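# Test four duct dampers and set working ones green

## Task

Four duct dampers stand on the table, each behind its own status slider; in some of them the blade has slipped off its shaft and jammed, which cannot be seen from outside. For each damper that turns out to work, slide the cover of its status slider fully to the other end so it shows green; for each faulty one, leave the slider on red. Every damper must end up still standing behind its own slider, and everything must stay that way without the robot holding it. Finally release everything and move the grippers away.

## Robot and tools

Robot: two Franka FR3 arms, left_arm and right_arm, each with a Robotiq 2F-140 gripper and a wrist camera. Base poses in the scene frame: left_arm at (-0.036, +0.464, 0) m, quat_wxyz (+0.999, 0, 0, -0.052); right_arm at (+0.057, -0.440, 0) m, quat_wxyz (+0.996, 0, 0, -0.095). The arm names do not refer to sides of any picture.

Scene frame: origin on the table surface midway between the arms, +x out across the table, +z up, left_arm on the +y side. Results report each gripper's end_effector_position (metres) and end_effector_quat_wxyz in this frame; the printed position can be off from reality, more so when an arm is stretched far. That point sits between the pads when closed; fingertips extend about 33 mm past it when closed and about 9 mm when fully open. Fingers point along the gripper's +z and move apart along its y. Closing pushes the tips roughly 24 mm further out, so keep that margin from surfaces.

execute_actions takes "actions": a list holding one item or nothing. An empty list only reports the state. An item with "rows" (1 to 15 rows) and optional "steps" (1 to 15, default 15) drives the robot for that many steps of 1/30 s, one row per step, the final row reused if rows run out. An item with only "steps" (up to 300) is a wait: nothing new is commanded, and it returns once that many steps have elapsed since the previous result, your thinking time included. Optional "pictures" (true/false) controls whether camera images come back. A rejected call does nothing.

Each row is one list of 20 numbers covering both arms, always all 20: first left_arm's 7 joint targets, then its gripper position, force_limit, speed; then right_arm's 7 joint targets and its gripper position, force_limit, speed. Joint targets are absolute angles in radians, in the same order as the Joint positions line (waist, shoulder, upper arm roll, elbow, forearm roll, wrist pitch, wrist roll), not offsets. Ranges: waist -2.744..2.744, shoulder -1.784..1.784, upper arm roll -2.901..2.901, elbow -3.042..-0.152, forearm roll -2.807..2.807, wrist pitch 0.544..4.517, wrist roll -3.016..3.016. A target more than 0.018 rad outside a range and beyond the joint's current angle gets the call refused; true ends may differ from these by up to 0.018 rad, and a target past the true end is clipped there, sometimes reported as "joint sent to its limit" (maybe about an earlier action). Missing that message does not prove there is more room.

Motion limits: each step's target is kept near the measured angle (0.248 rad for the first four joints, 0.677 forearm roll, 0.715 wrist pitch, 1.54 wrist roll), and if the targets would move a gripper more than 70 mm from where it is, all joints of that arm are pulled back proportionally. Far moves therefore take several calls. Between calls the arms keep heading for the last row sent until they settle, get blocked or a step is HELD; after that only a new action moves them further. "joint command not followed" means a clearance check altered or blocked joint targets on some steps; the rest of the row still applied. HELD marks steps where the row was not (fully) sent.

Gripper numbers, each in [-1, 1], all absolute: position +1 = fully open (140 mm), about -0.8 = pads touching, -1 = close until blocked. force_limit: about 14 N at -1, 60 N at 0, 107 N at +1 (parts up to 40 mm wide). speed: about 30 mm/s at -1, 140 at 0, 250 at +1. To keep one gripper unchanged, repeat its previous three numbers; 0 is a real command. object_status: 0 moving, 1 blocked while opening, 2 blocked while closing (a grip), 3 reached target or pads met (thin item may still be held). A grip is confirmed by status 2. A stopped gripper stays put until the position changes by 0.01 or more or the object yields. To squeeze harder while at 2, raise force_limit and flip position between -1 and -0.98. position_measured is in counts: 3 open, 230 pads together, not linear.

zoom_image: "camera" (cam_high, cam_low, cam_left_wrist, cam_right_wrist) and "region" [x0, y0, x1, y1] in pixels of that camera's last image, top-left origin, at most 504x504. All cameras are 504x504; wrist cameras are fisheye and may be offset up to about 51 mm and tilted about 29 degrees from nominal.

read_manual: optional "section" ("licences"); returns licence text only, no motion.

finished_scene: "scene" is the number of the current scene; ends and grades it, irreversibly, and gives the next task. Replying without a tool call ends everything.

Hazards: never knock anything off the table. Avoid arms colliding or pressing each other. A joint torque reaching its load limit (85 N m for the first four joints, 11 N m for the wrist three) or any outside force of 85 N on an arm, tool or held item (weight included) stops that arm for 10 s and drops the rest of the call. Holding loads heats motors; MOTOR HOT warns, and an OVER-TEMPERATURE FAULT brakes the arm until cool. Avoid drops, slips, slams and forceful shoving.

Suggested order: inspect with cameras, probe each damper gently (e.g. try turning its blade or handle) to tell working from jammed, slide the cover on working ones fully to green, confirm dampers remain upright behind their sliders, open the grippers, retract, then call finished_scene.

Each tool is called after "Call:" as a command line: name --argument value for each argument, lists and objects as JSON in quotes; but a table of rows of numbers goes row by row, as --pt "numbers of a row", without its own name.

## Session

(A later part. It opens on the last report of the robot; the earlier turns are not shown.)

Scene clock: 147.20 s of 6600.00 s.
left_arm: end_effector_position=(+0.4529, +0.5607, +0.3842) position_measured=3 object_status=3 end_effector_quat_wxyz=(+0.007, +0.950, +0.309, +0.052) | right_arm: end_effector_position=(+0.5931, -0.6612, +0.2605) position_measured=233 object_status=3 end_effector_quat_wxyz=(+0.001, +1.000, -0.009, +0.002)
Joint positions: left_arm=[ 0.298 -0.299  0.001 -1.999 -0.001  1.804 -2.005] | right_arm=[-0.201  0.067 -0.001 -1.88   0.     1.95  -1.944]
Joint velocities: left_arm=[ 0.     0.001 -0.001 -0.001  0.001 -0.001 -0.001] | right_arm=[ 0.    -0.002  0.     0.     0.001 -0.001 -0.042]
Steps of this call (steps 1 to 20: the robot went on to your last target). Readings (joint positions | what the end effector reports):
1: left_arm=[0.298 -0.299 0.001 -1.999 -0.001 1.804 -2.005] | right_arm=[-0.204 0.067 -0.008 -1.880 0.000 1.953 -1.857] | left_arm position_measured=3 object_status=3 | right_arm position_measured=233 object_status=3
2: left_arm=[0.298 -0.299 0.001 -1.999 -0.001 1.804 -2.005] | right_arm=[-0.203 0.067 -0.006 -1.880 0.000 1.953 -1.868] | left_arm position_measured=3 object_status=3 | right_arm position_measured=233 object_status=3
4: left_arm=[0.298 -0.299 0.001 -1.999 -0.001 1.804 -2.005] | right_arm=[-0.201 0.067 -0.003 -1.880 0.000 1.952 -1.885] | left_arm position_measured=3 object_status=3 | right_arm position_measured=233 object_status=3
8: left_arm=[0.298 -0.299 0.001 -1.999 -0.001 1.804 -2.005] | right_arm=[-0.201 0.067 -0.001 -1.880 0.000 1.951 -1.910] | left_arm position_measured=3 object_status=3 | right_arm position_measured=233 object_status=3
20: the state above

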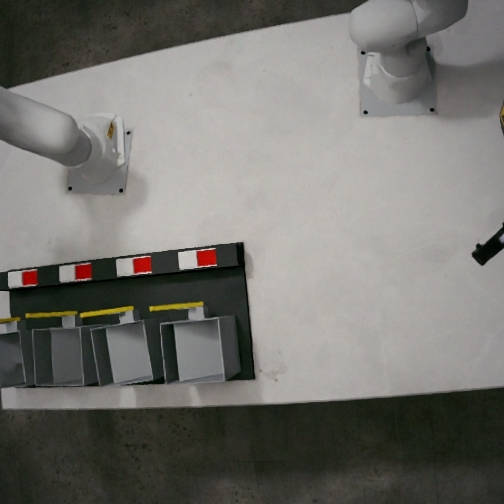

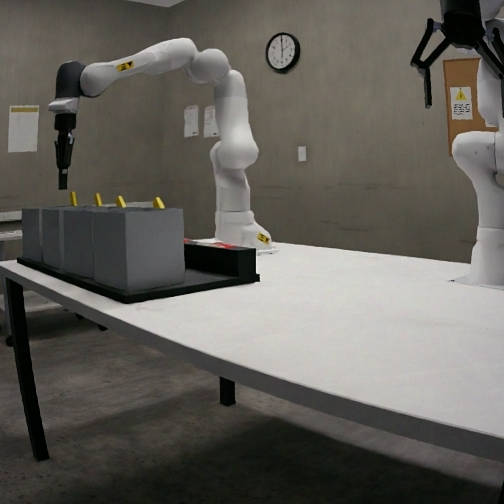

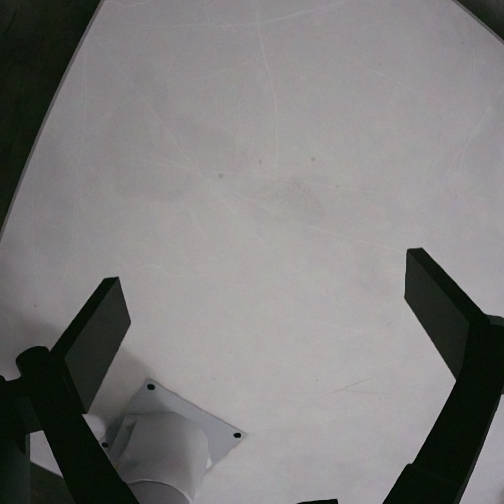

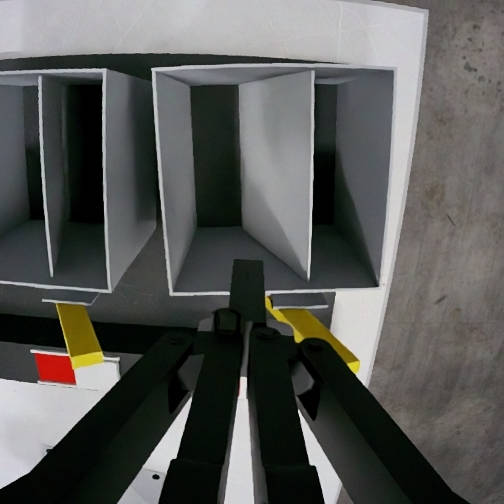

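Call:
execute_actions --actions '[{"rows":[[0.3,-0.3,0,-2.0,0,1.8,-2.0,1,0,0,-0.19,0.15,0,-2.03,0,2.18,-1.95,-1,0,1]]}]' --pictures false

Call:
execute_actions --actions '[{"rows":[[0.3,-0.3,0,-2.0,0,1.8,-2.0,1,0,0,-0.19,0.15,0,-2.03,0,2.18,-1.95,0.5,0,-0.5]]}]' --pictures false

Call:
execute_actions --actions '[{"steps":35}]'

Scene clock: 150.67 s of 6600.00 s.
left_arm: end_effector_position=(+0.4529, +0.5607, +0.3842) position_measured=3 object_status=3 end_effector_quat_wxyz=(+0.007, +0.950, +0.309, +0.052) | right_arm: end_effector_position=(+0.5887, -0.6532, +0.1601) position_measured=233 object_status=3 end_effector_quat_wxyz=(-0.004, +1.000, +0.001, -0.009)
Joint positions: left_arm=[ 0.298 -0.299  0.001 -1.999 -0.001  1.804 -2.005] | right_arm=[-0.191  0.151 -0.001 -2.03   0.     2.163 -1.954]
Joint velocities: left_arm=[ 0.002 -0.001  0.001  0.001  0.     0.    -0.001] | right_arm=[-0.002 -0.014  0.001 -0.001  0.     0.089  0.003]
Steps of this call (steps 1 to 30: the robot went on to your last target; steps 31 to 89: nothing new was sent; steps 90 to 104: all 15 steps of this action). Readings (joint positions | what the end effector reports):
90: left_arm=[0.298 -0.299 0.001 -1.999 -0.001 1.804 -2.005] | right_arm=[-0.200 0.067 -0.001 -1.898 0.000 1.980 -1.956] | left_arm position_measured=3 object_status=3 | right_arm position_measured=233 object_status=3
91: left_arm=[0.298 -0.299 0.001 -1.999 -0.001 1.804 -2.005] | right_arm=[-0.199 0.077 -0.001 -1.924 0.000 2.008 -1.956] | left_arm position_measured=3 object_status=3 | right_arm position_measured=233 object_status=3
93: left_arm=[0.298 -0.299 0.001 -1.999 -0.001 1.804 -2.005] | right_arm=[-0.195 0.112 -0.001 -1.977 0.000 2.061 -1.956] | left_arm position_measured=3 object_status=3 | right_arm position_measured=233 object_status=3
97: left_arm=[0.298 -0.299 0.001 -1.999 -0.001 1.804 -2.005] | right_arm=[-0.191 0.158 -0.001 -2.028 0.000 2.121 -1.955] | left_arm position_measured=3 object_status=3 | right_arm position_measured=233 object_status=3
104: the state above

Scene clock: 151.17 s of 6600.00 s.
left_arm: end_effector_position=(+0.4529, +0.5607, +0.3842) position_measured=3 object_status=3 end_effector_quat_wxyz=(+0.007, +0.950, +0.309, +0.052) | right_arm: end_effector_position=(+0.5927, -0.6548, +0.1615) position_measured=169 object_status=0 end_effector_quat_wxyz=(-0.001, +1.000, +0.001, -0.002)
Joint positions: left_arm=[ 0.298 -0.299  0.001 -1.999 -0.001  1.804 -2.005] | right_arm=[-0.191  0.151 -0.001 -2.03   0.     2.176 -1.954]
Joint velocities: left_arm=[ 0.     0.001  0.001 -0.    -0.002 -0.001  0.001] | right_arm=[0.001 0.001 0.    0.001 0.    0.004 0.   ]
Steps of this call (steps 1 to 15: all 15 steps of this action). Readings (joint positions | what the end effector reports):
1: left_arm=[0.298 -0.299 0.001 -1.999 -0.001 1.804 -2.005] | right_arm=[-0.191 0.151 -0.001 -2.030 0.000 2.165 -1.954] | left_arm position_measured=3 object_status=3 | right_arm position_measured=233 object_status=0
2: left_arm=[0.298 -0.299 0.001 -1.999 -0.001 1.804 -2.005] | right_arm=[-0.191 0.151 -0.001 -2.030 0.000 2.167 -1.954] | left_arm position_measured=3 object_status=3 | right_arm position_measured=232 object_status=0
4: left_arm=[0.298 -0.299 0.001 -1.999 -0.001 1.804 -2.005] | right_arm=[-0.191 0.151 -0.001 -2.030 0.000 2.171 -1.954] | left_arm position_measured=3 object_status=3 | right_arm position_measured=220 object_status=0
8: left_arm=[0.298 -0.299 0.001 -1.999 -0.001 1.804 -2.005] | right_arm=[-0.191 0.151 -0.001 -2.030 0.000 2.174 -1.954] | left_arm position_measured=3 object_status=3 | right_arm position_measured=201 object_status=0
15: the state above

Scene clock: 152.33 s of 6600.00 s.
left_arm: end_effector_position=(+0.4529, +0.5607, +0.3842) position_measured=3 object_status=3 end_effector_quat_wxyz=(+0.007, +0.950, +0.309, +0.052) | right_arm: end_effector_position=(+0.5935, -0.6547, +0.1615) position_measured=66 object_status=3 end_effector_quat_wxyz=(-0.000, +1.000, +0.001, -0.002)
Joint positions: left_arm=[ 0.298 -0.299  0.001 -1.999 -0.001  1.804 -2.005] | right_arm=[-0.19   0.151 -0.    -2.03  -0.001  2.178 -1.953]
Joint velocities: left_arm=[ 0.001 -0.    -0.    -0.001  0.001 -0.     0.   ] | right_arm=[ 0.002  0.     0.001  0.    -0.    -0.    -0.001]
Steps of this call (steps 1 to 15: the robot went on to your last target; steps 16 to 35: nothing new was sent). Readings (joint positions | what the end effector reports):
1: left_arm=[0.298 -0.299 0.001 -1.999 -0.001 1.804 -2.005] | right_arm=[-0.191 0.151 -0.001 -2.030 0.000 2.176 -1.954] | left_arm position_measured=3 object_status=3 | right_arm position_measured=164 object_status=0
2: left_arm=[0.298 -0.299 0.001 -1.999 -0.001 1.804 -2.005] | right_arm=[-0.191 0.151 -0.001 -2.030 0.000 2.176 -1.954] | left_arm position_measured=3 object_status=3 | right_arm position_measured=160 object_status=0
4: left_arm=[0.298 -0.299 0.001 -1.999 -0.001 1.804 -2.005] | right_arm=[-0.191 0.151 -0.001 -2.030 0.000 2.176 -1.953] | left_arm position_measured=3 object_status=3 | right_arm position_measured=151 object_status=0
8: left_arm=[0.298 -0.299 0.001 -1.999 -0.001 1.804 -2.005] | right_arm=[-0.191 0.151 -0.000 -2.030 0.001 2.176 -1.953] | left_arm position_measured=3 object_status=3 | right_arm position_measured=132 object_status=0
35: the state above
All arms were judged still, so your last target was given up. Only a new action makes them travel on or press farther. Fingers that are still opening or closing keep moving.

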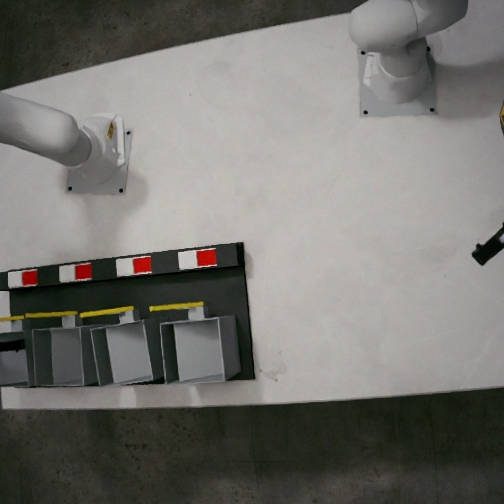

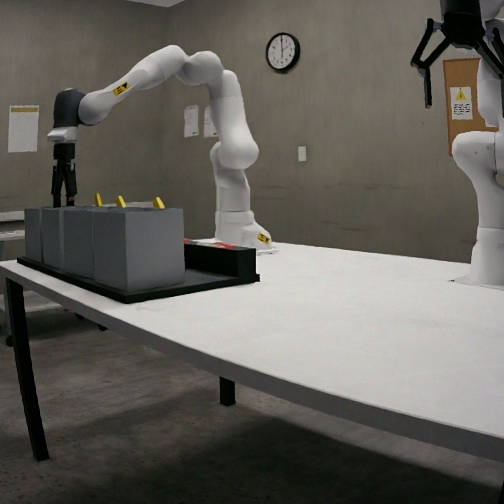

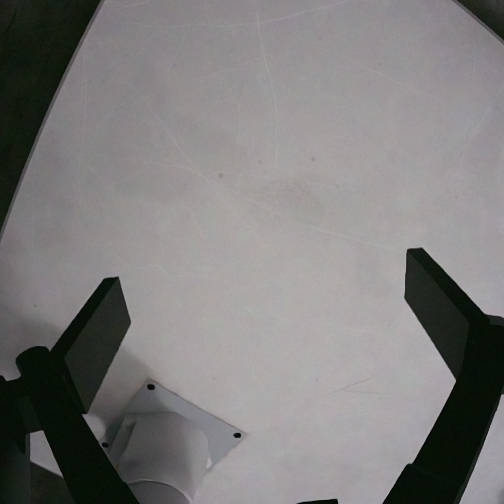

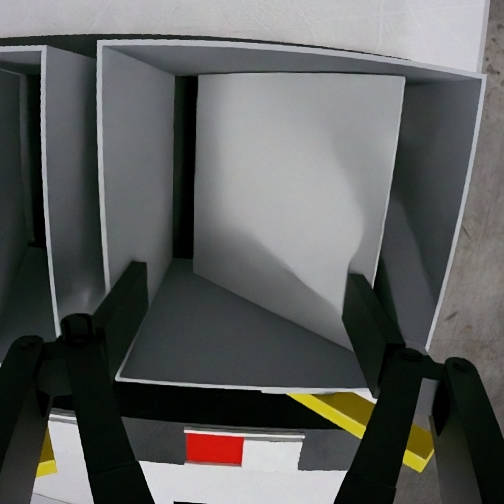

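Call:
execute_actions --actions '[{"rows":[[0.3,-0.3,0,-2.0,0,1.8,-2.0,1,0,0,-0.19,0.15,0,-2.03,0,2.18,-1.95,-1,0,1]],"steps":8}]' --pictures false

Call:
execute_actions --actions '[{"rows":[[0.3,-0.3,0,-2.0,0,1.8,-2.0,1,0,0,-0.19,0.05,0,-1.88,0,1.93,-2.1,-1,0,1]],"steps":12}]' --pictures false

Call:
execute_actions --actions '[{"rows":[[0.3,-0.3,0,-2.0,0,1.8,-2.0,1,0,0,-0.545,-0.28,0,-2.218,0,1.938,-2.305,-1,0,1]]}]' --pictures false

Call:
execute_actions --actions '[{"rows":[[0.3,-0.3,0,-2.0,0,1.8,-2.0,1,0,0,-0.545,-0.129,0,-2.471,0,2.342,-2.305,-1,0,1]]}]' --pictures false

Call:
execute_actions --actions '[{"steps":20}]'

Scene clock: 159.70 s of 6600.00 s.
left_arm: end_effector_position=(+0.4529, +0.5607, +0.3842) position_measured=3 object_status=3 end_effector_quat_wxyz=(+0.007, +0.950, +0.309, +0.052) | right_arm: end_effector_position=(+0.5935, -0.6547, +0.1615) position_measured=158 object_status=0 end_effector_quat_wxyz=(-0.000, +1.000, +0.001, -0.002)
Joint positions: left_arm=[ 0.298 -0.299  0.001 -1.999 -0.001  1.804 -2.005] | right_arm=[-0.19   0.151 -0.    -2.03  -0.001  2.178 -1.953]
Joint velocities: left_arm=[ 0.001  0.     0.    -0.001 -0.     0.001  0.001] | right_arm=[ 0.     0.     0.001  0.001  0.001 -0.002 -0.001]
Steps of this call (steps 1 to 90: nothing new was sent; then 4.10 s passed at rest; steps 91 to 98: all 8 steps of this action). Readings (joint positions | what the end effector reports):
91: left_arm=[0.298 -0.299 0.001 -1.999 -0.001 1.804 -2.005] | right_arm=[-0.190 0.151 -0.000 -2.030 -0.001 2.178 -1.953] | left_arm position_measured=3 object_status=3 | right_arm position_measured=66 object_status=0
92: left_arm=[0.298 -0.299 0.001 -1.999 -0.001 1.804 -2.005] | right_arm=[-0.190 0.151 -0.000 -2.030 -0.001 2.178 -1.953] | left_arm position_measured=3 object_status=3 | right_arm position_measured=77 object_status=0
94: left_arm=[0.298 -0.299 0.001 -1.999 -0.001 1.804 -2.005] | right_arm=[-0.190 0.151 -0.000 -2.030 -0.001 2.178 -1.953] | left_arm position_measured=3 object_status=3 | right_arm position_measured=104 object_status=0
98: the state above

Scene clock: 160.10 s of 6600.00 s.
left_arm: end_effector_position=(+0.4529, +0.5607, +0.3842) position_measured=3 object_status=3 end_effector_quat_wxyz=(+0.007, +0.950, +0.309, +0.052) | right_arm: end_effector_position=(+0.6011, -0.6578, +0.2757) position_measured=233 object_status=3 end_effector_quat_wxyz=(+0.009, +0.998, +0.051, +0.018)
Joint positions: left_arm=[ 0.298 -0.299  0.001 -1.999 -0.001  1.804 -2.005] | right_arm=[-0.19   0.044 -0.    -1.878 -0.001  1.963 -2.054]
Joint velocities: left_arm=[ 0.001 -0.     0.001 -0.002 -0.001 -0.     0.   ] | right_arm=[ 0.001  0.065 -0.001 -0.    -0.001 -0.184 -0.145]
Steps of this call (steps 1 to 12: all 12 steps of this action). Readings (joint positions | what the end effector reports):
1: left_arm=[0.298 -0.299 0.001 -1.999 -0.001 1.804 -2.005] | right_arm=[-0.190 0.149 -0.000 -2.014 -0.001 2.148 -1.962] | left_arm position_measured=3 object_status=3 | right_arm position_measured=172 object_status=0
2: left_arm=[0.298 -0.299 0.001 -1.999 -0.001 1.804 -2.005] | right_arm=[-0.190 0.137 -0.000 -1.990 -0.001 2.119 -1.972] | left_arm position_measured=3 object_status=3 | right_arm position_measured=185 object_status=0
4: left_arm=[0.298 -0.299 0.001 -1.999 -0.001 1.804 -2.005] | right_arm=[-0.190 0.099 -0.000 -1.938 -0.001 2.064 -1.994] | left_arm position_measured=3 object_status=3 | right_arm position_measured=212 object_status=0
8: left_arm=[0.298 -0.299 0.001 -1.999 -0.001 1.804 -2.005] | right_arm=[-0.190 0.043 -0.000 -1.882 -0.001 1.997 -2.030] | left_arm position_measured=3 object_status=3 | right_arm position_measured=233 object_status=0
12: the state above

Scene clock: 160.60 s of 6600.00 s.
left_arm: end_effector_position=(+0.4529, +0.5607, +0.3842) position_measured=3 object_status=3 end_effector_quat_wxyz=(+0.007, +0.950, +0.309, +0.052) | right_arm: end_effector_position=(+0.4060, -0.7588, +0.2835) position_measured=233 object_status=3 end_effector_quat_wxyz=(+0.003, +0.999, -0.042, +0.005)
Joint positions: left_arm=[ 0.298 -0.299  0.001 -1.999 -0.001  1.804 -2.005] | right_arm=[-0.544 -0.277 -0.007 -2.209 -0.     1.944 -2.226]
Joint velocities: left_arm=[-0.001  0.     0.001  0.    -0.002  0.001 -0.003] | right_arm=[-0.015 -0.031  0.048 -0.074 -0.    -0.017 -0.25 ]
Steps of this call (steps 1 to 15: all 15 steps of this action). Readings (joint positions | what the end effector reports):
1: left_arm=[0.298 -0.299 0.001 -1.999 -0.001 1.804 -2.005] | right_arm=[-0.209 0.025 0.010 -1.908 -0.000 1.964 -2.064] | left_arm position_measured=3 object_status=3 | right_arm position_measured=233 object_status=3
2: left_arm=[0.298 -0.299 0.001 -1.999 -0.001 1.804 -2.005] | right_arm=[-0.235 -0.004 0.014 -1.943 0.000 1.961 -2.074] | left_arm position_measured=3 object_status=3 | right_arm position_measured=233 object_status=3
4: left_arm=[0.298 -0.299 0.001 -1.999 -0.001 1.804 -2.005] | right_arm=[-0.297 -0.066 0.014 -2.009 0.000 1.959 -2.093] | left_arm position_measured=3 object_status=3 | right_arm position_measured=233 object_status=3
8: left_arm=[0.298 -0.299 0.001 -1.999 -0.001 1.804 -2.005] | right_arm=[-0.441 -0.190 0.006 -2.127 0.000 1.953 -2.139] | left_arm position_measured=3 object_status=3 | right_arm position_measured=233 object_status=3
15: the state above

Scene clock: 161.10 s of 6600.00 s.
left_arm: end_effector_position=(+0.4529, +0.5607, +0.3842) position_measured=3 object_status=3 end_effector_quat_wxyz=(+0.007, +0.950, +0.309, +0.052) | right_arm: end_effector_position=(+0.3912, -0.7421, +0.1265) position_measured=233 object_status=3 end_effector_quat_wxyz=(-0.012, +1.000, -0.011, -0.014)
Joint positions: left_arm=[ 0.298 -0.299  0.001 -1.999 -0.001  1.804 -2.005] | right_arm=[-0.544 -0.127 -0.002 -2.47   0.     2.305 -2.283]
Joint velocities: left_arm=[ 0.001 -0.001 -0.     0.     0.     0.     0.001] | right_arm=[ 0.001 -0.022 -0.001 -0.001  0.001  0.204 -0.062]
Steps of this call (steps 1 to 15: all 15 steps of this action). Readings (joint positions | what the end effector reports):
1: left_arm=[0.298 -0.299 0.001 -1.999 -0.001 1.804 -2.005] | right_arm=[-0.544 -0.275 -0.006 -2.230 0.000 1.977 -2.230] | left_arm position_measured=3 object_status=3 | right_arm position_measured=233 object_status=3
2: left_arm=[0.298 -0.299 0.001 -1.999 -0.001 1.804 -2.005] | right_arm=[-0.544 -0.261 -0.006 -2.260 0.000 2.009 -2.233] | left_arm position_measured=3 object_status=3 | right_arm position_measured=233 object_status=3
4: left_arm=[0.298 -0.299 0.001 -1.999 -0.001 1.804 -2.005] | right_arm=[-0.544 -0.220 -0.005 -2.328 0.000 2.075 -2.241] | left_arm position_measured=3 object_status=3 | right_arm position_measured=233 object_status=3
8: left_arm=[0.298 -0.299 0.001 -1.999 -0.001 1.804 -2.005] | right_arm=[-0.544 -0.136 -0.002 -2.448 0.000 2.211 -2.262] | left_arm position_measured=3 object_status=3 | right_arm position_measured=233 object_status=3
15: the state above

Scene clock: 161.77 s of 6600.00 s.
left_arm: end_effector_position=(+0.4529, +0.5607, +0.3842) position_measured=3 object_status=3 end_effector_quat_wxyz=(+0.007, +0.950, +0.309, +0.052) | right_arm: end_effector_position=(+0.3991, -0.7492, +0.1296) position_measured=233 object_status=3 end_effector_quat_wxyz=(-0.001, +1.000, -0.003, -0.001)
Joint positions: left_arm=[ 0.298 -0.299  0.001 -1.999 -0.001  1.804 -2.005] | right_arm=[-0.544 -0.128 -0.001 -2.47   0.     2.338 -2.3  ]
Joint velocities: left_arm=[ 0.     0.001  0.     0.    -0.001 -0.001  0.002] | right_arm=[ 0.    -0.001  0.001 -0.     0.001  0.004 -0.007]
Steps of this call (steps 1 to 20: the robot went on to your last target). Readings (joint positions | what the end effector reports):
1: left_arm=[0.298 -0.299 0.001 -1.999 -0.001 1.804 -2.005] | right_arm=[-0.544 -0.127 -0.002 -2.470 0.000 2.312 -2.285] | left_arm position_measured=3 object_status=3 | right_arm position_measured=233 object_status=3
2: left_arm=[0.298 -0.299 0.001 -1.999 -0.001 1.804 -2.005] | right_arm=[-0.544 -0.128 -0.002 -2.470 0.000 2.317 -2.287] | left_arm position_measured=3 object_status=3 | right_arm position_measured=233 object_status=3
4: left_arm=[0.298 -0.299 0.001 -1.999 -0.001 1.804 -2.005] | right_arm=[-0.544 -0.128 -0.001 -2.470 0.000 2.324 -2.290] | left_arm position_measured=3 object_status=3 | right_arm position_measured=233 object_status=3
8: left_arm=[0.298 -0.299 0.001 -1.999 -0.001 1.804 -2.005] | right_arm=[-0.544 -0.128 -0.001 -2.470 0.000 2.332 -2.294] | left_arm position_measured=3 object_status=3 | right_arm position_measured=233 object_status=3
20: the state above

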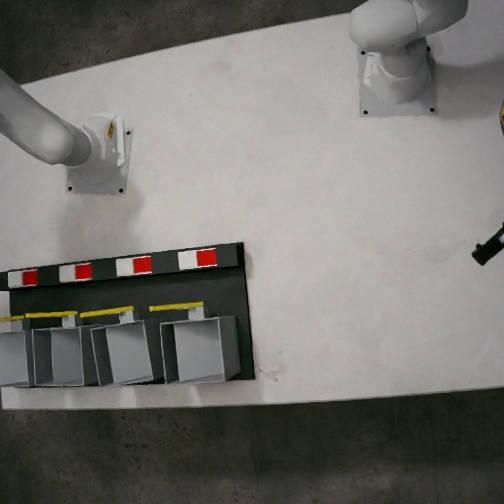

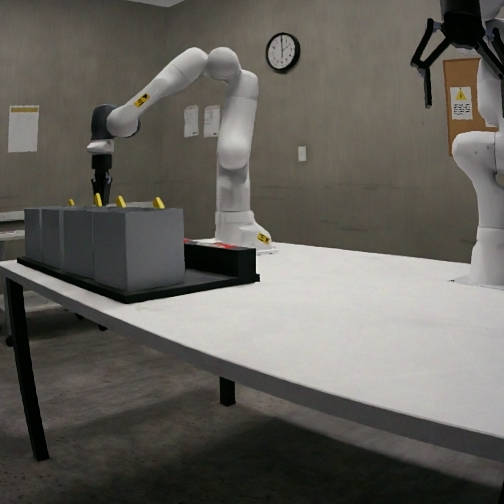

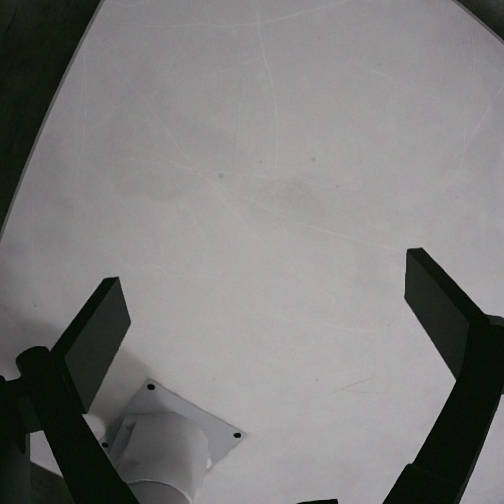

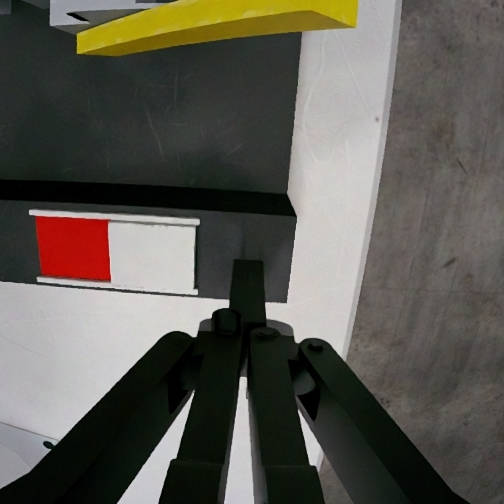

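Call:
execute_actions --actions '[{"rows":[[0.3,-0.3,0,-2.0,0,1.8,-2.0,1,0,0,-0.53,-0.1,0,-2.483,0,2.383,-2.29,-1,0,1],[0.3,-0.3,0,-2.0,0,1.8,-2.0,1,0,0,-0.53,-0.1,0,-2.483,0,2.383,-2.29,-1,0,1],[0.3,-0.3,0,-2.0,0,1.8,-2.0,1,0,0,-0.53,-0.1,0,-2.483,0,2.383,-2.29,-1,0,1],[0.3,-0.3,0,-2.0,0,1.8,-2.0,1,0,0,-0.53,-0.1,0,-2.483,0,2.4,-2.29,-1,0,1],[0.3,-0.3,0,-2.0,0,1.8,-2.0,1,0,0,-0.53,-0.09,0,-2.487,0,2.41,-2.29,-1,0,1],[0.3,-0.3,0,-2.0,0,1.8,-2.0,1,0,0,-0.53,-0.08,0,-2.491,0,2.42,-2.29,-1,0,1],[0.3,-0.3,0,-2.0,0,1.8,-2.0,1,0,0,-0.53,-0.07,0,-2.495,0,2.425,-2.29,-1,0,1]]}]' --pictures false

Call:
execute_actions --actions '[{"steps":10}]'

Scene clock: 168.07 s of 6600.00 s.
left_arm: end_effector_position=(+0.4529, +0.5607, +0.3842) position_measured=3 object_status=3 end_effector_quat_wxyz=(+0.007, +0.950, +0.309, +0.052) | right_arm: end_effector_position=(+0.4053, -0.7467, +0.1089) position_measured=233 object_status=3 end_effector_quat_wxyz=(+0.001, +1.000, +0.001, +0.001)
Joint positions: left_arm=[ 0.298 -0.299  0.001 -1.999 -0.001  1.804 -2.005] | right_arm=[-0.531 -0.085 -0.001 -2.486  0.     2.404 -2.296]
Joint velocities: left_arm=[ 0.001  0.    -0.     0.001 -0.001  0.001  0.001] | right_arm=[ 0.    -0.    -0.    -0.002 -0.001  0.     0.002]
Steps of this call (steps 1 to 15: the robot went on to your last target; steps 16 to 90: nothing new was sent; then 2.80 s passed at rest; steps 91 to 105: all 15 steps of this action). Readings (joint positions | what the end effector reports):
91: left_arm=[0.298 -0.299 0.001 -1.999 -0.001 1.804 -2.005] | right_arm=[-0.542 -0.124 -0.002 -2.471 0.000 2.346 -2.301] | left_arm position_measured=3 object_status=3 | right_arm position_measured=233 object_status=3
92: left_arm=[0.298 -0.299 0.001 -1.999 -0.001 1.804 -2.005] | right_arm=[-0.539 -0.118 -0.002 -2.473 0.000 2.353 -2.300] | left_arm position_measured=3 object_status=3 | right_arm position_measured=233 object_status=3
94: left_arm=[0.298 -0.299 0.001 -1.999 -0.001 1.804 -2.005] | right_arm=[-0.534 -0.107 -0.001 -2.478 0.000 2.364 -2.299] | left_arm position_measured=3 object_status=3 | right_arm position_measured=233 object_status=3
98: left_arm=[0.298 -0.299 0.001 -1.999 -0.001 1.804 -2.005] | right_arm=[-0.532 -0.087 -0.001 -2.485 0.000 2.394 -2.297] | left_arm position_measured=3 object_status=3 | right_arm position_measured=233 object_status=3
105: the state above

Scene clock: 168.40 s of 6600.00 s.
left_arm: end_effector_position=(+0.4529, +0.5607, +0.3842) position_measured=3 object_status=3 end_effector_quat_wxyz=(+0.007, +0.950, +0.309, +0.052) | right_arm: end_effector_position=(+0.4053, -0.7467, +0.1089) position_measured=233 object_status=3 end_effector_quat_wxyz=(+0.001, +1.000, +0.001, +0.001)
Joint positions: left_arm=[ 0.298 -0.299  0.001 -1.999 -0.001  1.804 -2.005] | right_arm=[-0.531 -0.085 -0.001 -2.486  0.     2.404 -2.295]
Joint velocities: left_arm=[ 0.001  0.001  0.     0.001  0.    -0.001 -0.   ] | right_arm=[-0.     0.    -0.    -0.002  0.001  0.     0.   ]
Steps of this call (steps 1 to 10: the robot went on to your last target). Readings (joint positions | what the end effector reports):
1: left_arm=[0.298 -0.299 0.001 -1.999 -0.001 1.804 -2.005] | right_arm=[-0.531 -0.085 -0.001 -2.486 0.000 2.404 -2.295] | left_arm position_measured=3 object_status=3 | right_arm position_measured=233 object_status=3
2: left_arm=[0.298 -0.299 0.001 -1.999 -0.001 1.804 -2.005] | right_arm=[-0.531 -0.085 -0.001 -2.486 0.000 2.404 -2.295] | left_arm position_measured=3 object_status=3 | right_arm position_measured=233 object_status=3
4: left_arm=[0.298 -0.299 0.001 -1.999 -0.001 1.804 -2.005] | right_arm=[-0.531 -0.085 -0.001 -2.486 0.000 2.404 -2.295] | left_arm position_measured=3 object_status=3 | right_arm position_measured=233 object_status=3
8: left_arm=[0.298 -0.299 0.001 -1.999 -0.001 1.804 -2.005] | right_arm=[-0.531 -0.085 -0.001 -2.486 0.000 2.404 -2.295] | left_arm position_measured=3 object_status=3 | right_arm position_measured=233 object_status=3
10: the state above

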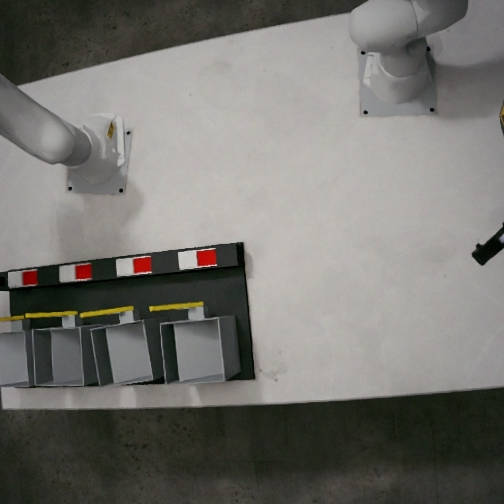

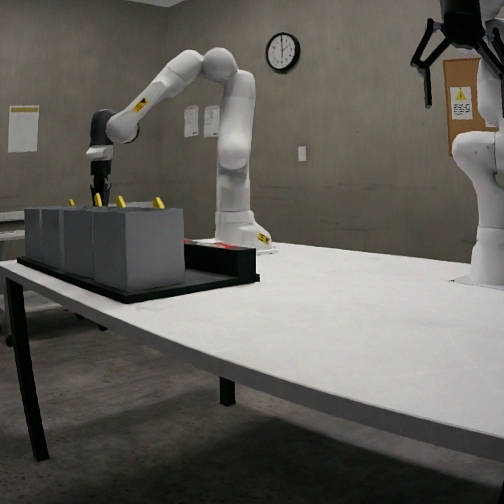

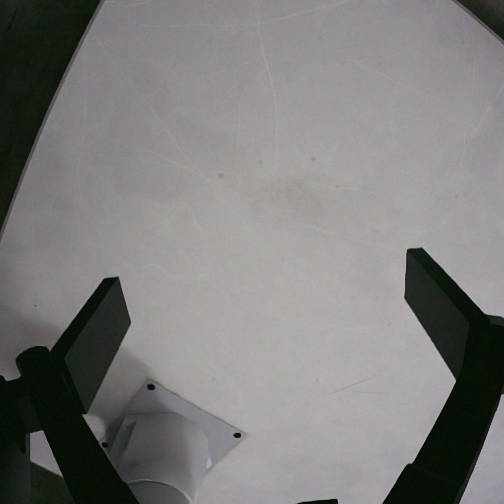

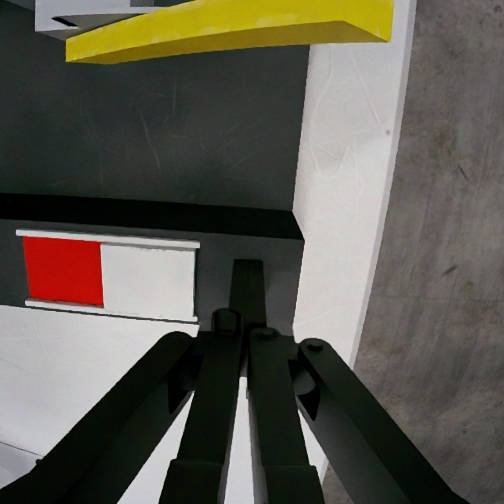

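Call:
execute_actions --actions '[{"rows":[[0.3,-0.3,0,-2.0,0,1.8,-2.0,1,0,0,-0.53,-0.092,0,-2.486,0,2.394,-2.27,-1,0,1],[0.3,-0.3,0,-2.0,0,1.8,-2.0,1,0,0,-0.53,-0.092,0,-2.486,0,2.394,-2.26,-1,0,1],[0.3,-0.3,0,-2.0,0,1.8,-2.0,1,0,0,-0.518,-0.104,0,-2.5,0,2.396,-2.25,-1,0,1],[0.3,-0.3,0,-2.0,0,1.8,-2.0,1,0,0,-0.506,-0.117,0,-2.514,0,2.398,-2.24,-1,0,1],[0.3,-0.3,0,-2.0,0,1.8,-2.0,1,0,0,-0.494,-0.129,0,-2.529,0,2.4,-2.23,-1,0,1],[0.3,-0.3,0,-2.0,0,1.8,-2.0,1,0,0,-0.482,-0.142,0,-2.543,0,2.401,-2.22,-1,0,1],[0.3,-0.3,0,-2.0,0,1.8,-2.0,1,0,0,-0.47,-0.154,0,-2.557,0,2.403,-2.21,-1,0,1],[0.3,-0.3,0,-2.0,0,1.8,-2.0,1,0,0,-0.458,-0.165,0,-2.569,0,2.404,-2.2,-1,0,1],[0.3,-0.3,0,-2.0,0,1.8,-2.0,1,0,0,-0.446,-0.176,0,-2.581,0,2.405,-2.19,-1,0,1],[0.3,-0.3,0,-2.0,0,1.8,-2.0,1,0,0,-0.434,-0.188,0,-2.593,0,2.405,-2.18,-1,0,1],[0.3,-0.3,0,-2.0,0,1.8,-2.0,1,0,0,-0.422,-0.199,0,-2.605,0,2.406,-2.17,-1,0,1],[0.3,-0.3,0,-2.0,0,1.8,-2.0,1,0,0,-0.41,-0.21,0,-2.617,0,2.407,-2.17,-1,0,1]]}]' --pictures false

Call:
execute_actions --actions '[{"steps":10}]'

Scene clock: 181.60 s of 6600.00 s.
left_arm: end_effector_position=(+0.4529, +0.5607, +0.3841) position_measured=3 object_status=3 end_effector_quat_wxyz=(+0.007, +0.950, +0.309, +0.052) | right_arm: end_effector_position=(+0.4052, -0.6816, +0.1119) position_measured=233 object_status=3 end_effector_quat_wxyz=(-0.000, +1.000, +0.019, -0.000)
Joint positions: left_arm=[ 0.298 -0.299  0.001 -1.999 -0.001  1.804 -2.005] | right_arm=[-0.417 -0.203  0.001 -2.607  0.     2.403 -2.215]
Joint velocities: left_arm=[ 0.001 -0.001 -0.001  0.001  0.001  0.001 -0.001] | right_arm=[ 0.092 -0.085 -0.001 -0.091 -0.001  0.006  0.138]
Steps of this call (steps 1 to 15: the robot went on to your last target; steps 16 to 90: nothing new was sent; then 9.70 s passed at rest; steps 91 to 105: all 15 steps of this action). Readings (joint positions | what the end effector reports):
91: left_arm=[0.298 -0.299 0.001 -1.999 -0.001 1.804 -2.005] | right_arm=[-0.531 -0.087 -0.001 -2.486 0.000 2.403 -2.293] | left_arm position_measured=3 object_status=3 | right_arm position_measured=233 object_status=3
92: left_arm=[0.298 -0.299 0.001 -1.999 -0.001 1.804 -2.005] | right_arm=[-0.531 -0.088 -0.001 -2.486 0.000 2.402 -2.290] | left_arm position_measured=3 object_status=3 | right_arm position_measured=233 object_status=3
94: left_arm=[0.298 -0.299 0.001 -1.999 -0.001 1.804 -2.005] | right_arm=[-0.524 -0.098 -0.002 -2.495 0.000 2.401 -2.282] | left_arm position_measured=3 object_status=3 | right_arm position_measured=233 object_status=3
98: left_arm=[0.298 -0.299 0.001 -1.999 -0.001 1.804 -2.005] | right_arm=[-0.485 -0.140 -0.002 -2.540 0.000 2.402 -2.259] | left_arm position_measured=3 object_status=3 | right_arm position_measured=233 object_status=3
105: the state above

Scene clock: 181.93 s of 6600.00 s.
left_arm: end_effector_position=(+0.4529, +0.5607, +0.3841) position_measured=3 object_status=3 end_effector_quat_wxyz=(+0.007, +0.950, +0.309, +0.052) | right_arm: end_effector_position=(+0.4050, -0.6790, +0.1119) position_measured=233 object_status=3 end_effector_quat_wxyz=(+0.000, +1.000, +0.007, +0.000)
Joint positions: left_arm=[ 0.298 -0.299  0.001 -1.999 -0.001  1.804 -2.005] | right_arm=[-0.413 -0.209  0.001 -2.614  0.     2.405 -2.187]
Joint velocities: left_arm=[-0.    -0.001 -0.     0.001  0.    -0.     0.   ] | right_arm=[ 0.002 -0.001 -0.001 -0.002  0.     0.001  0.046]
Steps of this call (steps 1 to 10: the robot went on to your last target). Readings (joint positions | what the end effector reports):
1: left_arm=[0.298 -0.299 0.001 -1.999 -0.001 1.804 -2.005] | right_arm=[-0.415 -0.206 0.001 -2.610 0.000 2.403 -2.211] | left_arm position_measured=3 object_status=3 | right_arm position_measured=233 object_status=3
2: left_arm=[0.298 -0.299 0.001 -1.999 -0.001 1.804 -2.005] | right_arm=[-0.414 -0.207 0.001 -2.611 0.000 2.404 -2.207] | left_arm position_measured=3 object_status=3 | right_arm position_measured=233 object_status=3
4: left_arm=[0.298 -0.299 0.001 -1.999 -0.001 1.804 -2.005] | right_arm=[-0.413 -0.208 0.001 -2.613 0.000 2.404 -2.200] | left_arm position_measured=3 object_status=3 | right_arm position_measured=233 object_status=3
8: left_arm=[0.298 -0.299 0.001 -1.999 -0.001 1.804 -2.005] | right_arm=[-0.413 -0.209 0.001 -2.613 0.000 2.405 -2.191] | left_arm position_measured=3 object_status=3 | right_arm position_measured=233 object_status=3
10: the state above

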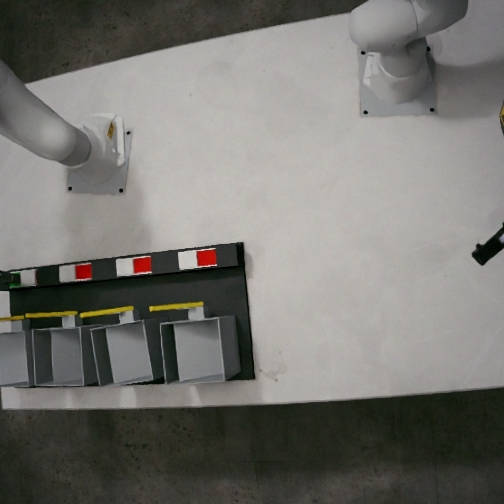

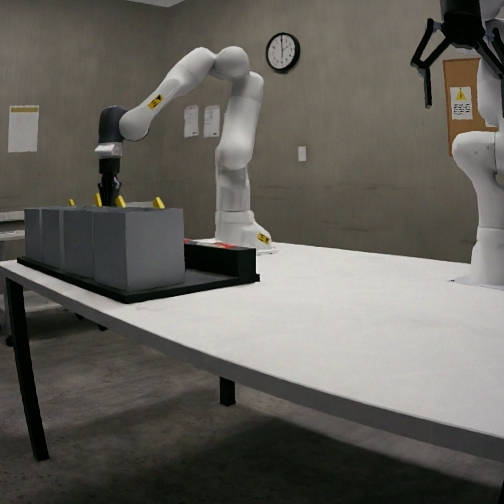

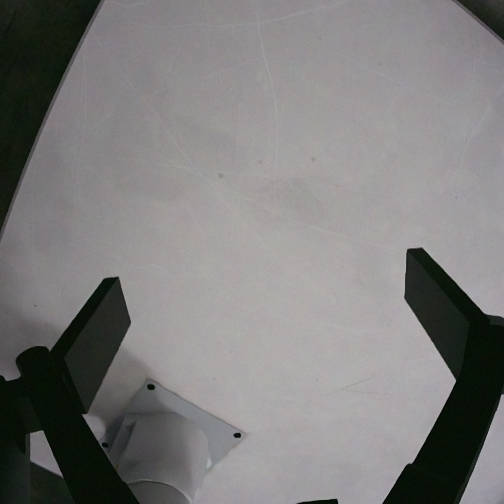

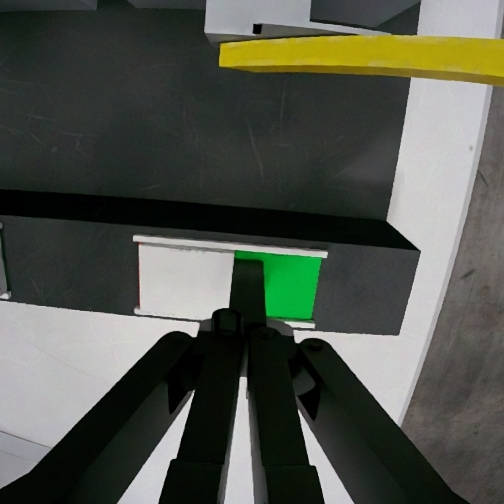

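Call:
execute_actions --actions '[{"rows":[[0.3,-0.3,0,-2.0,0,1.8,-2.0,1,0,0,-0.4,-0.219,0,-2.627,0,2.408,-2.16,-1,0,1]],"steps":10}]' --pictures false

Call:
execute_actions --actions '[{"rows":[[0.3,-0.3,0,-2.0,0,1.8,-2.0,1,0,0,-0.41,-0.36,0,-2.617,0,2.257,-2.0,-1,0,1]],"steps":10}]' --pictures false

Call:
execute_actions --actions '[{"rows":[[0.3,-0.3,0,-2.0,0,1.8,-2.0,1,0,0,0.388,-0.55,0,-2.817,0,2.267,-1.37,-1,0,1]]}]' --pictures false

Call:
execute_actions --actions '[{"steps":20}]' --pictures false

Call:
execute_actions --actions '[{"rows":[[0.3,-0.3,0,-2.0,0,1.8,-2.0,1,0,0,0.388,-0.48,0,-2.817,0,2.36,-1.37,-1,0,1],[0.3,-0.3,0,-2.0,0,1.8,-2.0,1,0,0,0.388,-0.48,0,-2.817,0,2.36,-1.37,-1,0,1],[0.3,-0.3,0,-2.0,0,1.8,-2.0,1,0,0,0.388,-0.46,0,-2.817,0,2.38,-1.37,-1,0,1],[0.3,-0.3,0,-2.0,0,1.8,-2.0,1,0,0,0.388,-0.44,0,-2.817,0,2.394,-1.37,-1,0,1],[0.3,-0.3,0,-2.0,0,1.8,-2.0,1,0,0,0.388,-0.423,0,-2.817,0,2.394,-1.37,-1,0,1]]}]'

Scene clock: 189.70 s of 6600.00 s.
left_arm: end_effector_position=(+0.4529, +0.5607, +0.3841) position_measured=3 object_status=3 end_effector_quat_wxyz=(+0.007, +0.950, +0.309, +0.052) | right_arm: end_effector_position=(+0.4047, -0.6763, +0.1118) position_measured=233 object_status=3 end_effector_quat_wxyz=(+0.001, +1.000, -0.000, +0.001)
Joint positions: left_arm=[ 0.298 -0.299  0.001 -1.999 -0.001  1.804 -2.005] | right_arm=[-0.405 -0.217 -0.001 -2.623 -0.001  2.41  -2.166]
Joint velocities: left_arm=[-0.    -0.001  0.001 -0.001  0.001  0.    -0.002] | right_arm=[ 0.001 -0.002 -0.001 -0.002 -0.001  0.001  0.012]
Steps of this call (steps 1 to 30: the robot went on to your last target; steps 31 to 90: nothing new was sent; then 4.43 s passed at rest; steps 91 to 100: all 10 steps of this action). Readings (joint positions | what the end effector reports):
91: left_arm=[0.298 -0.299 0.001 -1.999 -0.001 1.804 -2.005] | right_arm=[-0.410 -0.211 -0.000 -2.616 0.000 2.405 -2.172] | left_arm position_measured=3 object_status=3 | right_arm position_measured=233 object_status=3
92: left_arm=[0.298 -0.299 0.001 -1.999 -0.001 1.804 -2.005] | right_arm=[-0.408 -0.214 -0.000 -2.619 0.000 2.406 -2.171] | left_arm position_measured=3 object_status=3 | right_arm position_measured=233 object_status=3
94: left_arm=[0.298 -0.299 0.001 -1.999 -0.001 1.804 -2.005] | right_arm=[-0.406 -0.216 -0.001 -2.621 -0.001 2.408 -2.169] | left_arm position_measured=3 object_status=3 | right_arm position_measured=233 object_status=3
98: left_arm=[0.298 -0.299 0.001 -1.999 -0.001 1.804 -2.005] | right_arm=[-0.405 -0.217 -0.001 -2.623 -0.001 2.410 -2.167] | left_arm position_measured=3 object_status=3 | right_arm position_measured=233 object_status=3
100: the state above

Scene clock: 190.03 s of 6600.00 s.
left_arm: end_effector_position=(+0.4529, +0.5607, +0.3841) position_measured=3 object_status=3 end_effector_quat_wxyz=(+0.007, +0.950, +0.309, +0.052) | right_arm: end_effector_position=(+0.3972, -0.6737, +0.1631) position_measured=233 object_status=3 end_effector_quat_wxyz=(+0.008, +0.998, -0.056, +0.012)
Joint positions: left_arm=[ 0.298 -0.299  0.001 -1.999 -0.001  1.804 -2.005] | right_arm=[-0.41  -0.359 -0.002 -2.614 -0.002  2.284 -2.058]
Joint velocities: left_arm=[-0.    -0.     0.001 -0.    -0.     0.     0.001] | right_arm=[ 0.001 -0.001 -0.    -0.008  0.001 -0.143  0.181]
Steps of this call (steps 1 to 10: all 10 steps of this action). Readings (joint positions | what the end effector reports):
1: left_arm=[0.298 -0.299 0.001 -1.999 -0.001 1.804 -2.005] | right_arm=[-0.408 -0.239 -0.002 -2.625 -0.003 2.390 -2.150] | left_arm position_measured=3 object_status=3 | right_arm position_measured=233 object_status=3
2: left_arm=[0.298 -0.299 0.001 -1.999 -0.001 1.804 -2.005] | right_arm=[-0.410 -0.276 -0.002 -2.625 -0.003 2.366 -2.135] | left_arm position_measured=3 object_status=3 | right_arm position_measured=233 object_status=3
4: left_arm=[0.298 -0.299 0.001 -1.999 -0.001 1.804 -2.005] | right_arm=[-0.410 -0.331 -0.002 -2.617 -0.003 2.333 -2.109] | left_arm position_measured=3 object_status=3 | right_arm position_measured=233 object_status=3
8: left_arm=[0.298 -0.299 0.001 -1.999 -0.001 1.804 -2.005] | right_arm=[-0.410 -0.359 -0.002 -2.614 -0.002 2.295 -2.071] | left_arm position_measured=3 object_status=3 | right_arm position_measured=233 object_status=3
10: the state above

Scene clock: 190.53 s of 6600.00 s.
left_arm: end_effector_position=(+0.4529, +0.5607, +0.3841) position_measured=3 object_status=3 end_effector_quat_wxyz=(+0.007, +0.950, +0.309, +0.052) | right_arm: end_effector_position=(+0.3965, -0.3821, +0.1458) position_measured=233 object_status=3 end_effector_quat_wxyz=(+0.002, +0.997, +0.083, +0.004)
Joint positions: left_arm=[ 0.298 -0.299  0.001 -1.999 -0.001  1.804 -2.005] | right_arm=[ 0.355 -0.547  0.007 -2.812 -0.001  2.273 -1.565]
Joint velocities: left_arm=[ 0.     0.    -0.001  0.    -0.    -0.    -0.001] | right_arm=[ 0.482 -0.021  0.001 -0.038  0.001 -0.017  0.633]
Steps of this call (steps 1 to 15: all 15 steps of this action). Readings (joint positions | what the end effector reports):
1: left_arm=[0.298 -0.299 0.001 -1.999 -0.001 1.804 -2.005] | right_arm=[-0.381 -0.382 -0.013 -2.640 -0.002 2.285 -2.021] | left_arm position_measured=3 object_status=3 | right_arm position_measured=233 object_status=3
2: left_arm=[0.298 -0.299 0.001 -1.999 -0.001 1.804 -2.005] | right_arm=[-0.338 -0.415 -0.013 -2.675 -0.002 2.283 -1.982] | left_arm position_measured=3 object_status=3 | right_arm position_measured=233 object_status=3
4: left_arm=[0.298 -0.299 0.001 -1.999 -0.001 1.804 -2.005] | right_arm=[-0.237 -0.467 -0.009 -2.728 -0.002 2.280 -1.903] | left_arm position_measured=3 object_status=3 | right_arm position_measured=233 object_status=3
8: left_arm=[0.298 -0.299 0.001 -1.999 -0.001 1.804 -2.005] | right_arm=[-0.001 -0.524 -0.003 -2.786 -0.002 2.277 -1.758] | left_arm position_measured=3 object_status=3 | right_arm position_measured=233 object_status=3
15: the state above

Scene clock: 191.20 s of 6600.00 s.
left_arm: end_effector_position=(+0.4529, +0.5607, +0.3841) position_measured=3 object_status=3 end_effector_quat_wxyz=(+0.007, +0.950, +0.309, +0.052) | right_arm: end_effector_position=(+0.3929, -0.3729, +0.1449) position_measured=233 object_status=3 end_effector_quat_wxyz=(+0.001, +1.000, +0.012, +0.002)
Joint positions: left_arm=[ 0.298 -0.299  0.001 -1.999 -0.001  1.804 -2.005] | right_arm=[ 0.386 -0.549  0.002 -2.815 -0.001  2.27  -1.395]
Joint velocities: left_arm=[ 0.001  0.001 -0.001  0.    -0.     0.     0.003] | right_arm=[-0.     0.    -0.    -0.    -0.    -0.     0.071]
Steps of this call (steps 1 to 20: the robot went on to your last target). Readings (joint positions | what the end effector reports):
1: left_arm=[0.298 -0.299 0.001 -1.999 -0.001 1.804 -2.005] | right_arm=[0.367 -0.548 0.006 -2.813 -0.001 2.272 -1.545] | left_arm position_measured=3 object_status=3 | right_arm position_measured=233 object_status=3
2: left_arm=[0.298 -0.299 0.001 -1.999 -0.001 1.804 -2.005] | right_arm=[0.375 -0.548 0.006 -2.814 -0.001 2.272 -1.528] | left_arm position_measured=3 object_status=3 | right_arm position_measured=233 object_status=3
4: left_arm=[0.298 -0.299 0.001 -1.999 -0.001 1.804 -2.005] | right_arm=[0.382 -0.548 0.004 -2.814 -0.001 2.271 -1.497] | left_arm position_measured=3 object_status=3 | right_arm position_measured=233 object_status=3
8: left_arm=[0.298 -0.299 0.001 -1.999 -0.001 1.804 -2.005] | right_arm=[0.386 -0.548 0.002 -2.814 -0.001 2.271 -1.453] | left_arm position_measured=3 object_status=3 | right_arm position_measured=233 object_status=3
20: the state above

Scene clock: 191.70 s of 6600.00 s.
left_arm: end_effector_position=(+0.4529, +0.5607, +0.3841) position_measured=3 object_status=3 end_effector_quat_wxyz=(+0.007, +0.950, +0.309, +0.052) | right_arm: end_effector_position=(+0.4020, -0.3710, +0.1108) position_measured=233 object_status=3 end_effector_quat_wxyz=(+0.002, +1.000, +0.003, -0.004)
Joint positions: left_arm=[ 0.298 -0.299  0.001 -1.999 -0.001  1.804 -2.005] | right_arm=[ 0.387 -0.425  0.001 -2.817 -0.001  2.382 -1.378]
Joint velocities: left_arm=[ 0.    -0.     0.    -0.     0.    -0.001 -0.   ] | right_arm=[-0.001  0.005 -0.    -0.    -0.001  0.049  0.015]
Steps of this call (steps 1 to 15: all 15 steps of this action). Readings (joint positions | what the end effector reports):
1: left_arm=[0.298 -0.299 0.001 -1.999 -0.001 1.804 -2.005] | right_arm=[0.387 -0.537 0.002 -2.813 -0.001 2.285 -1.393] | left_arm position_measured=3 object_status=3 | right_arm position_measured=233 object_status=3
2: left_arm=[0.298 -0.299 0.001 -1.999 -0.001 1.804 -2.005] | right_arm=[0.387 -0.519 0.002 -2.813 -0.001 2.299 -1.391] | left_arm position_measured=3 object_status=3 | right_arm position_measured=233 object_status=3
4: left_arm=[0.298 -0.299 0.001 -1.999 -0.001 1.804 -2.005] | right_arm=[0.387 -0.482 0.002 -2.814 -0.001 2.326 -1.387] | left_arm position_measured=3 object_status=3 | right_arm position_measured=233 object_status=3
8: left_arm=[0.298 -0.299 0.001 -1.999 -0.001 1.804 -2.005] | right_arm=[0.387 -0.431 0.001 -2.817 -0.001 2.361 -1.382] | left_arm position_measured=3 object_status=3 | right_arm position_measured=233 object_status=3
15: the state above

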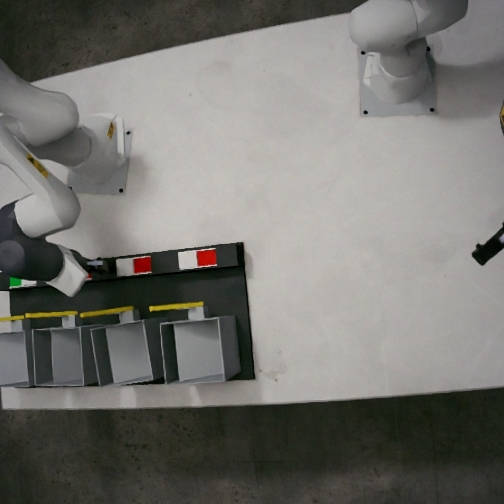

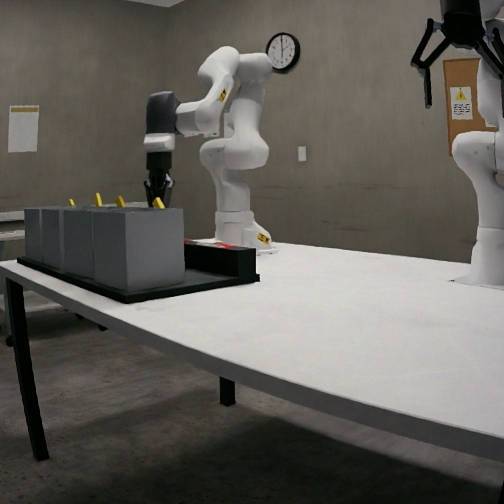

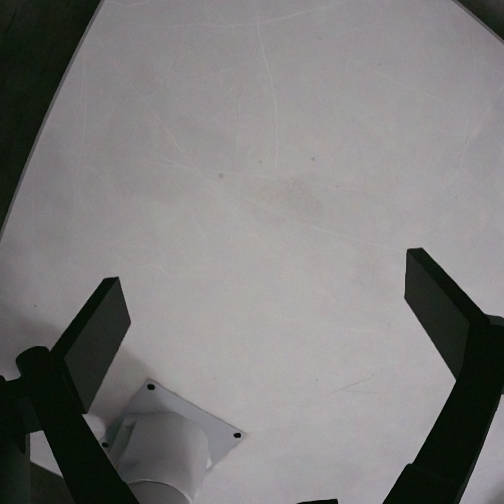

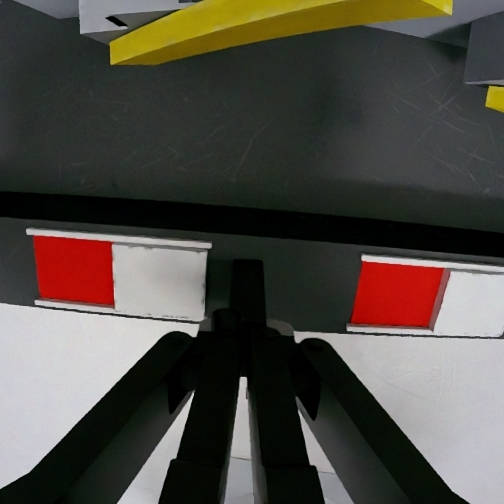

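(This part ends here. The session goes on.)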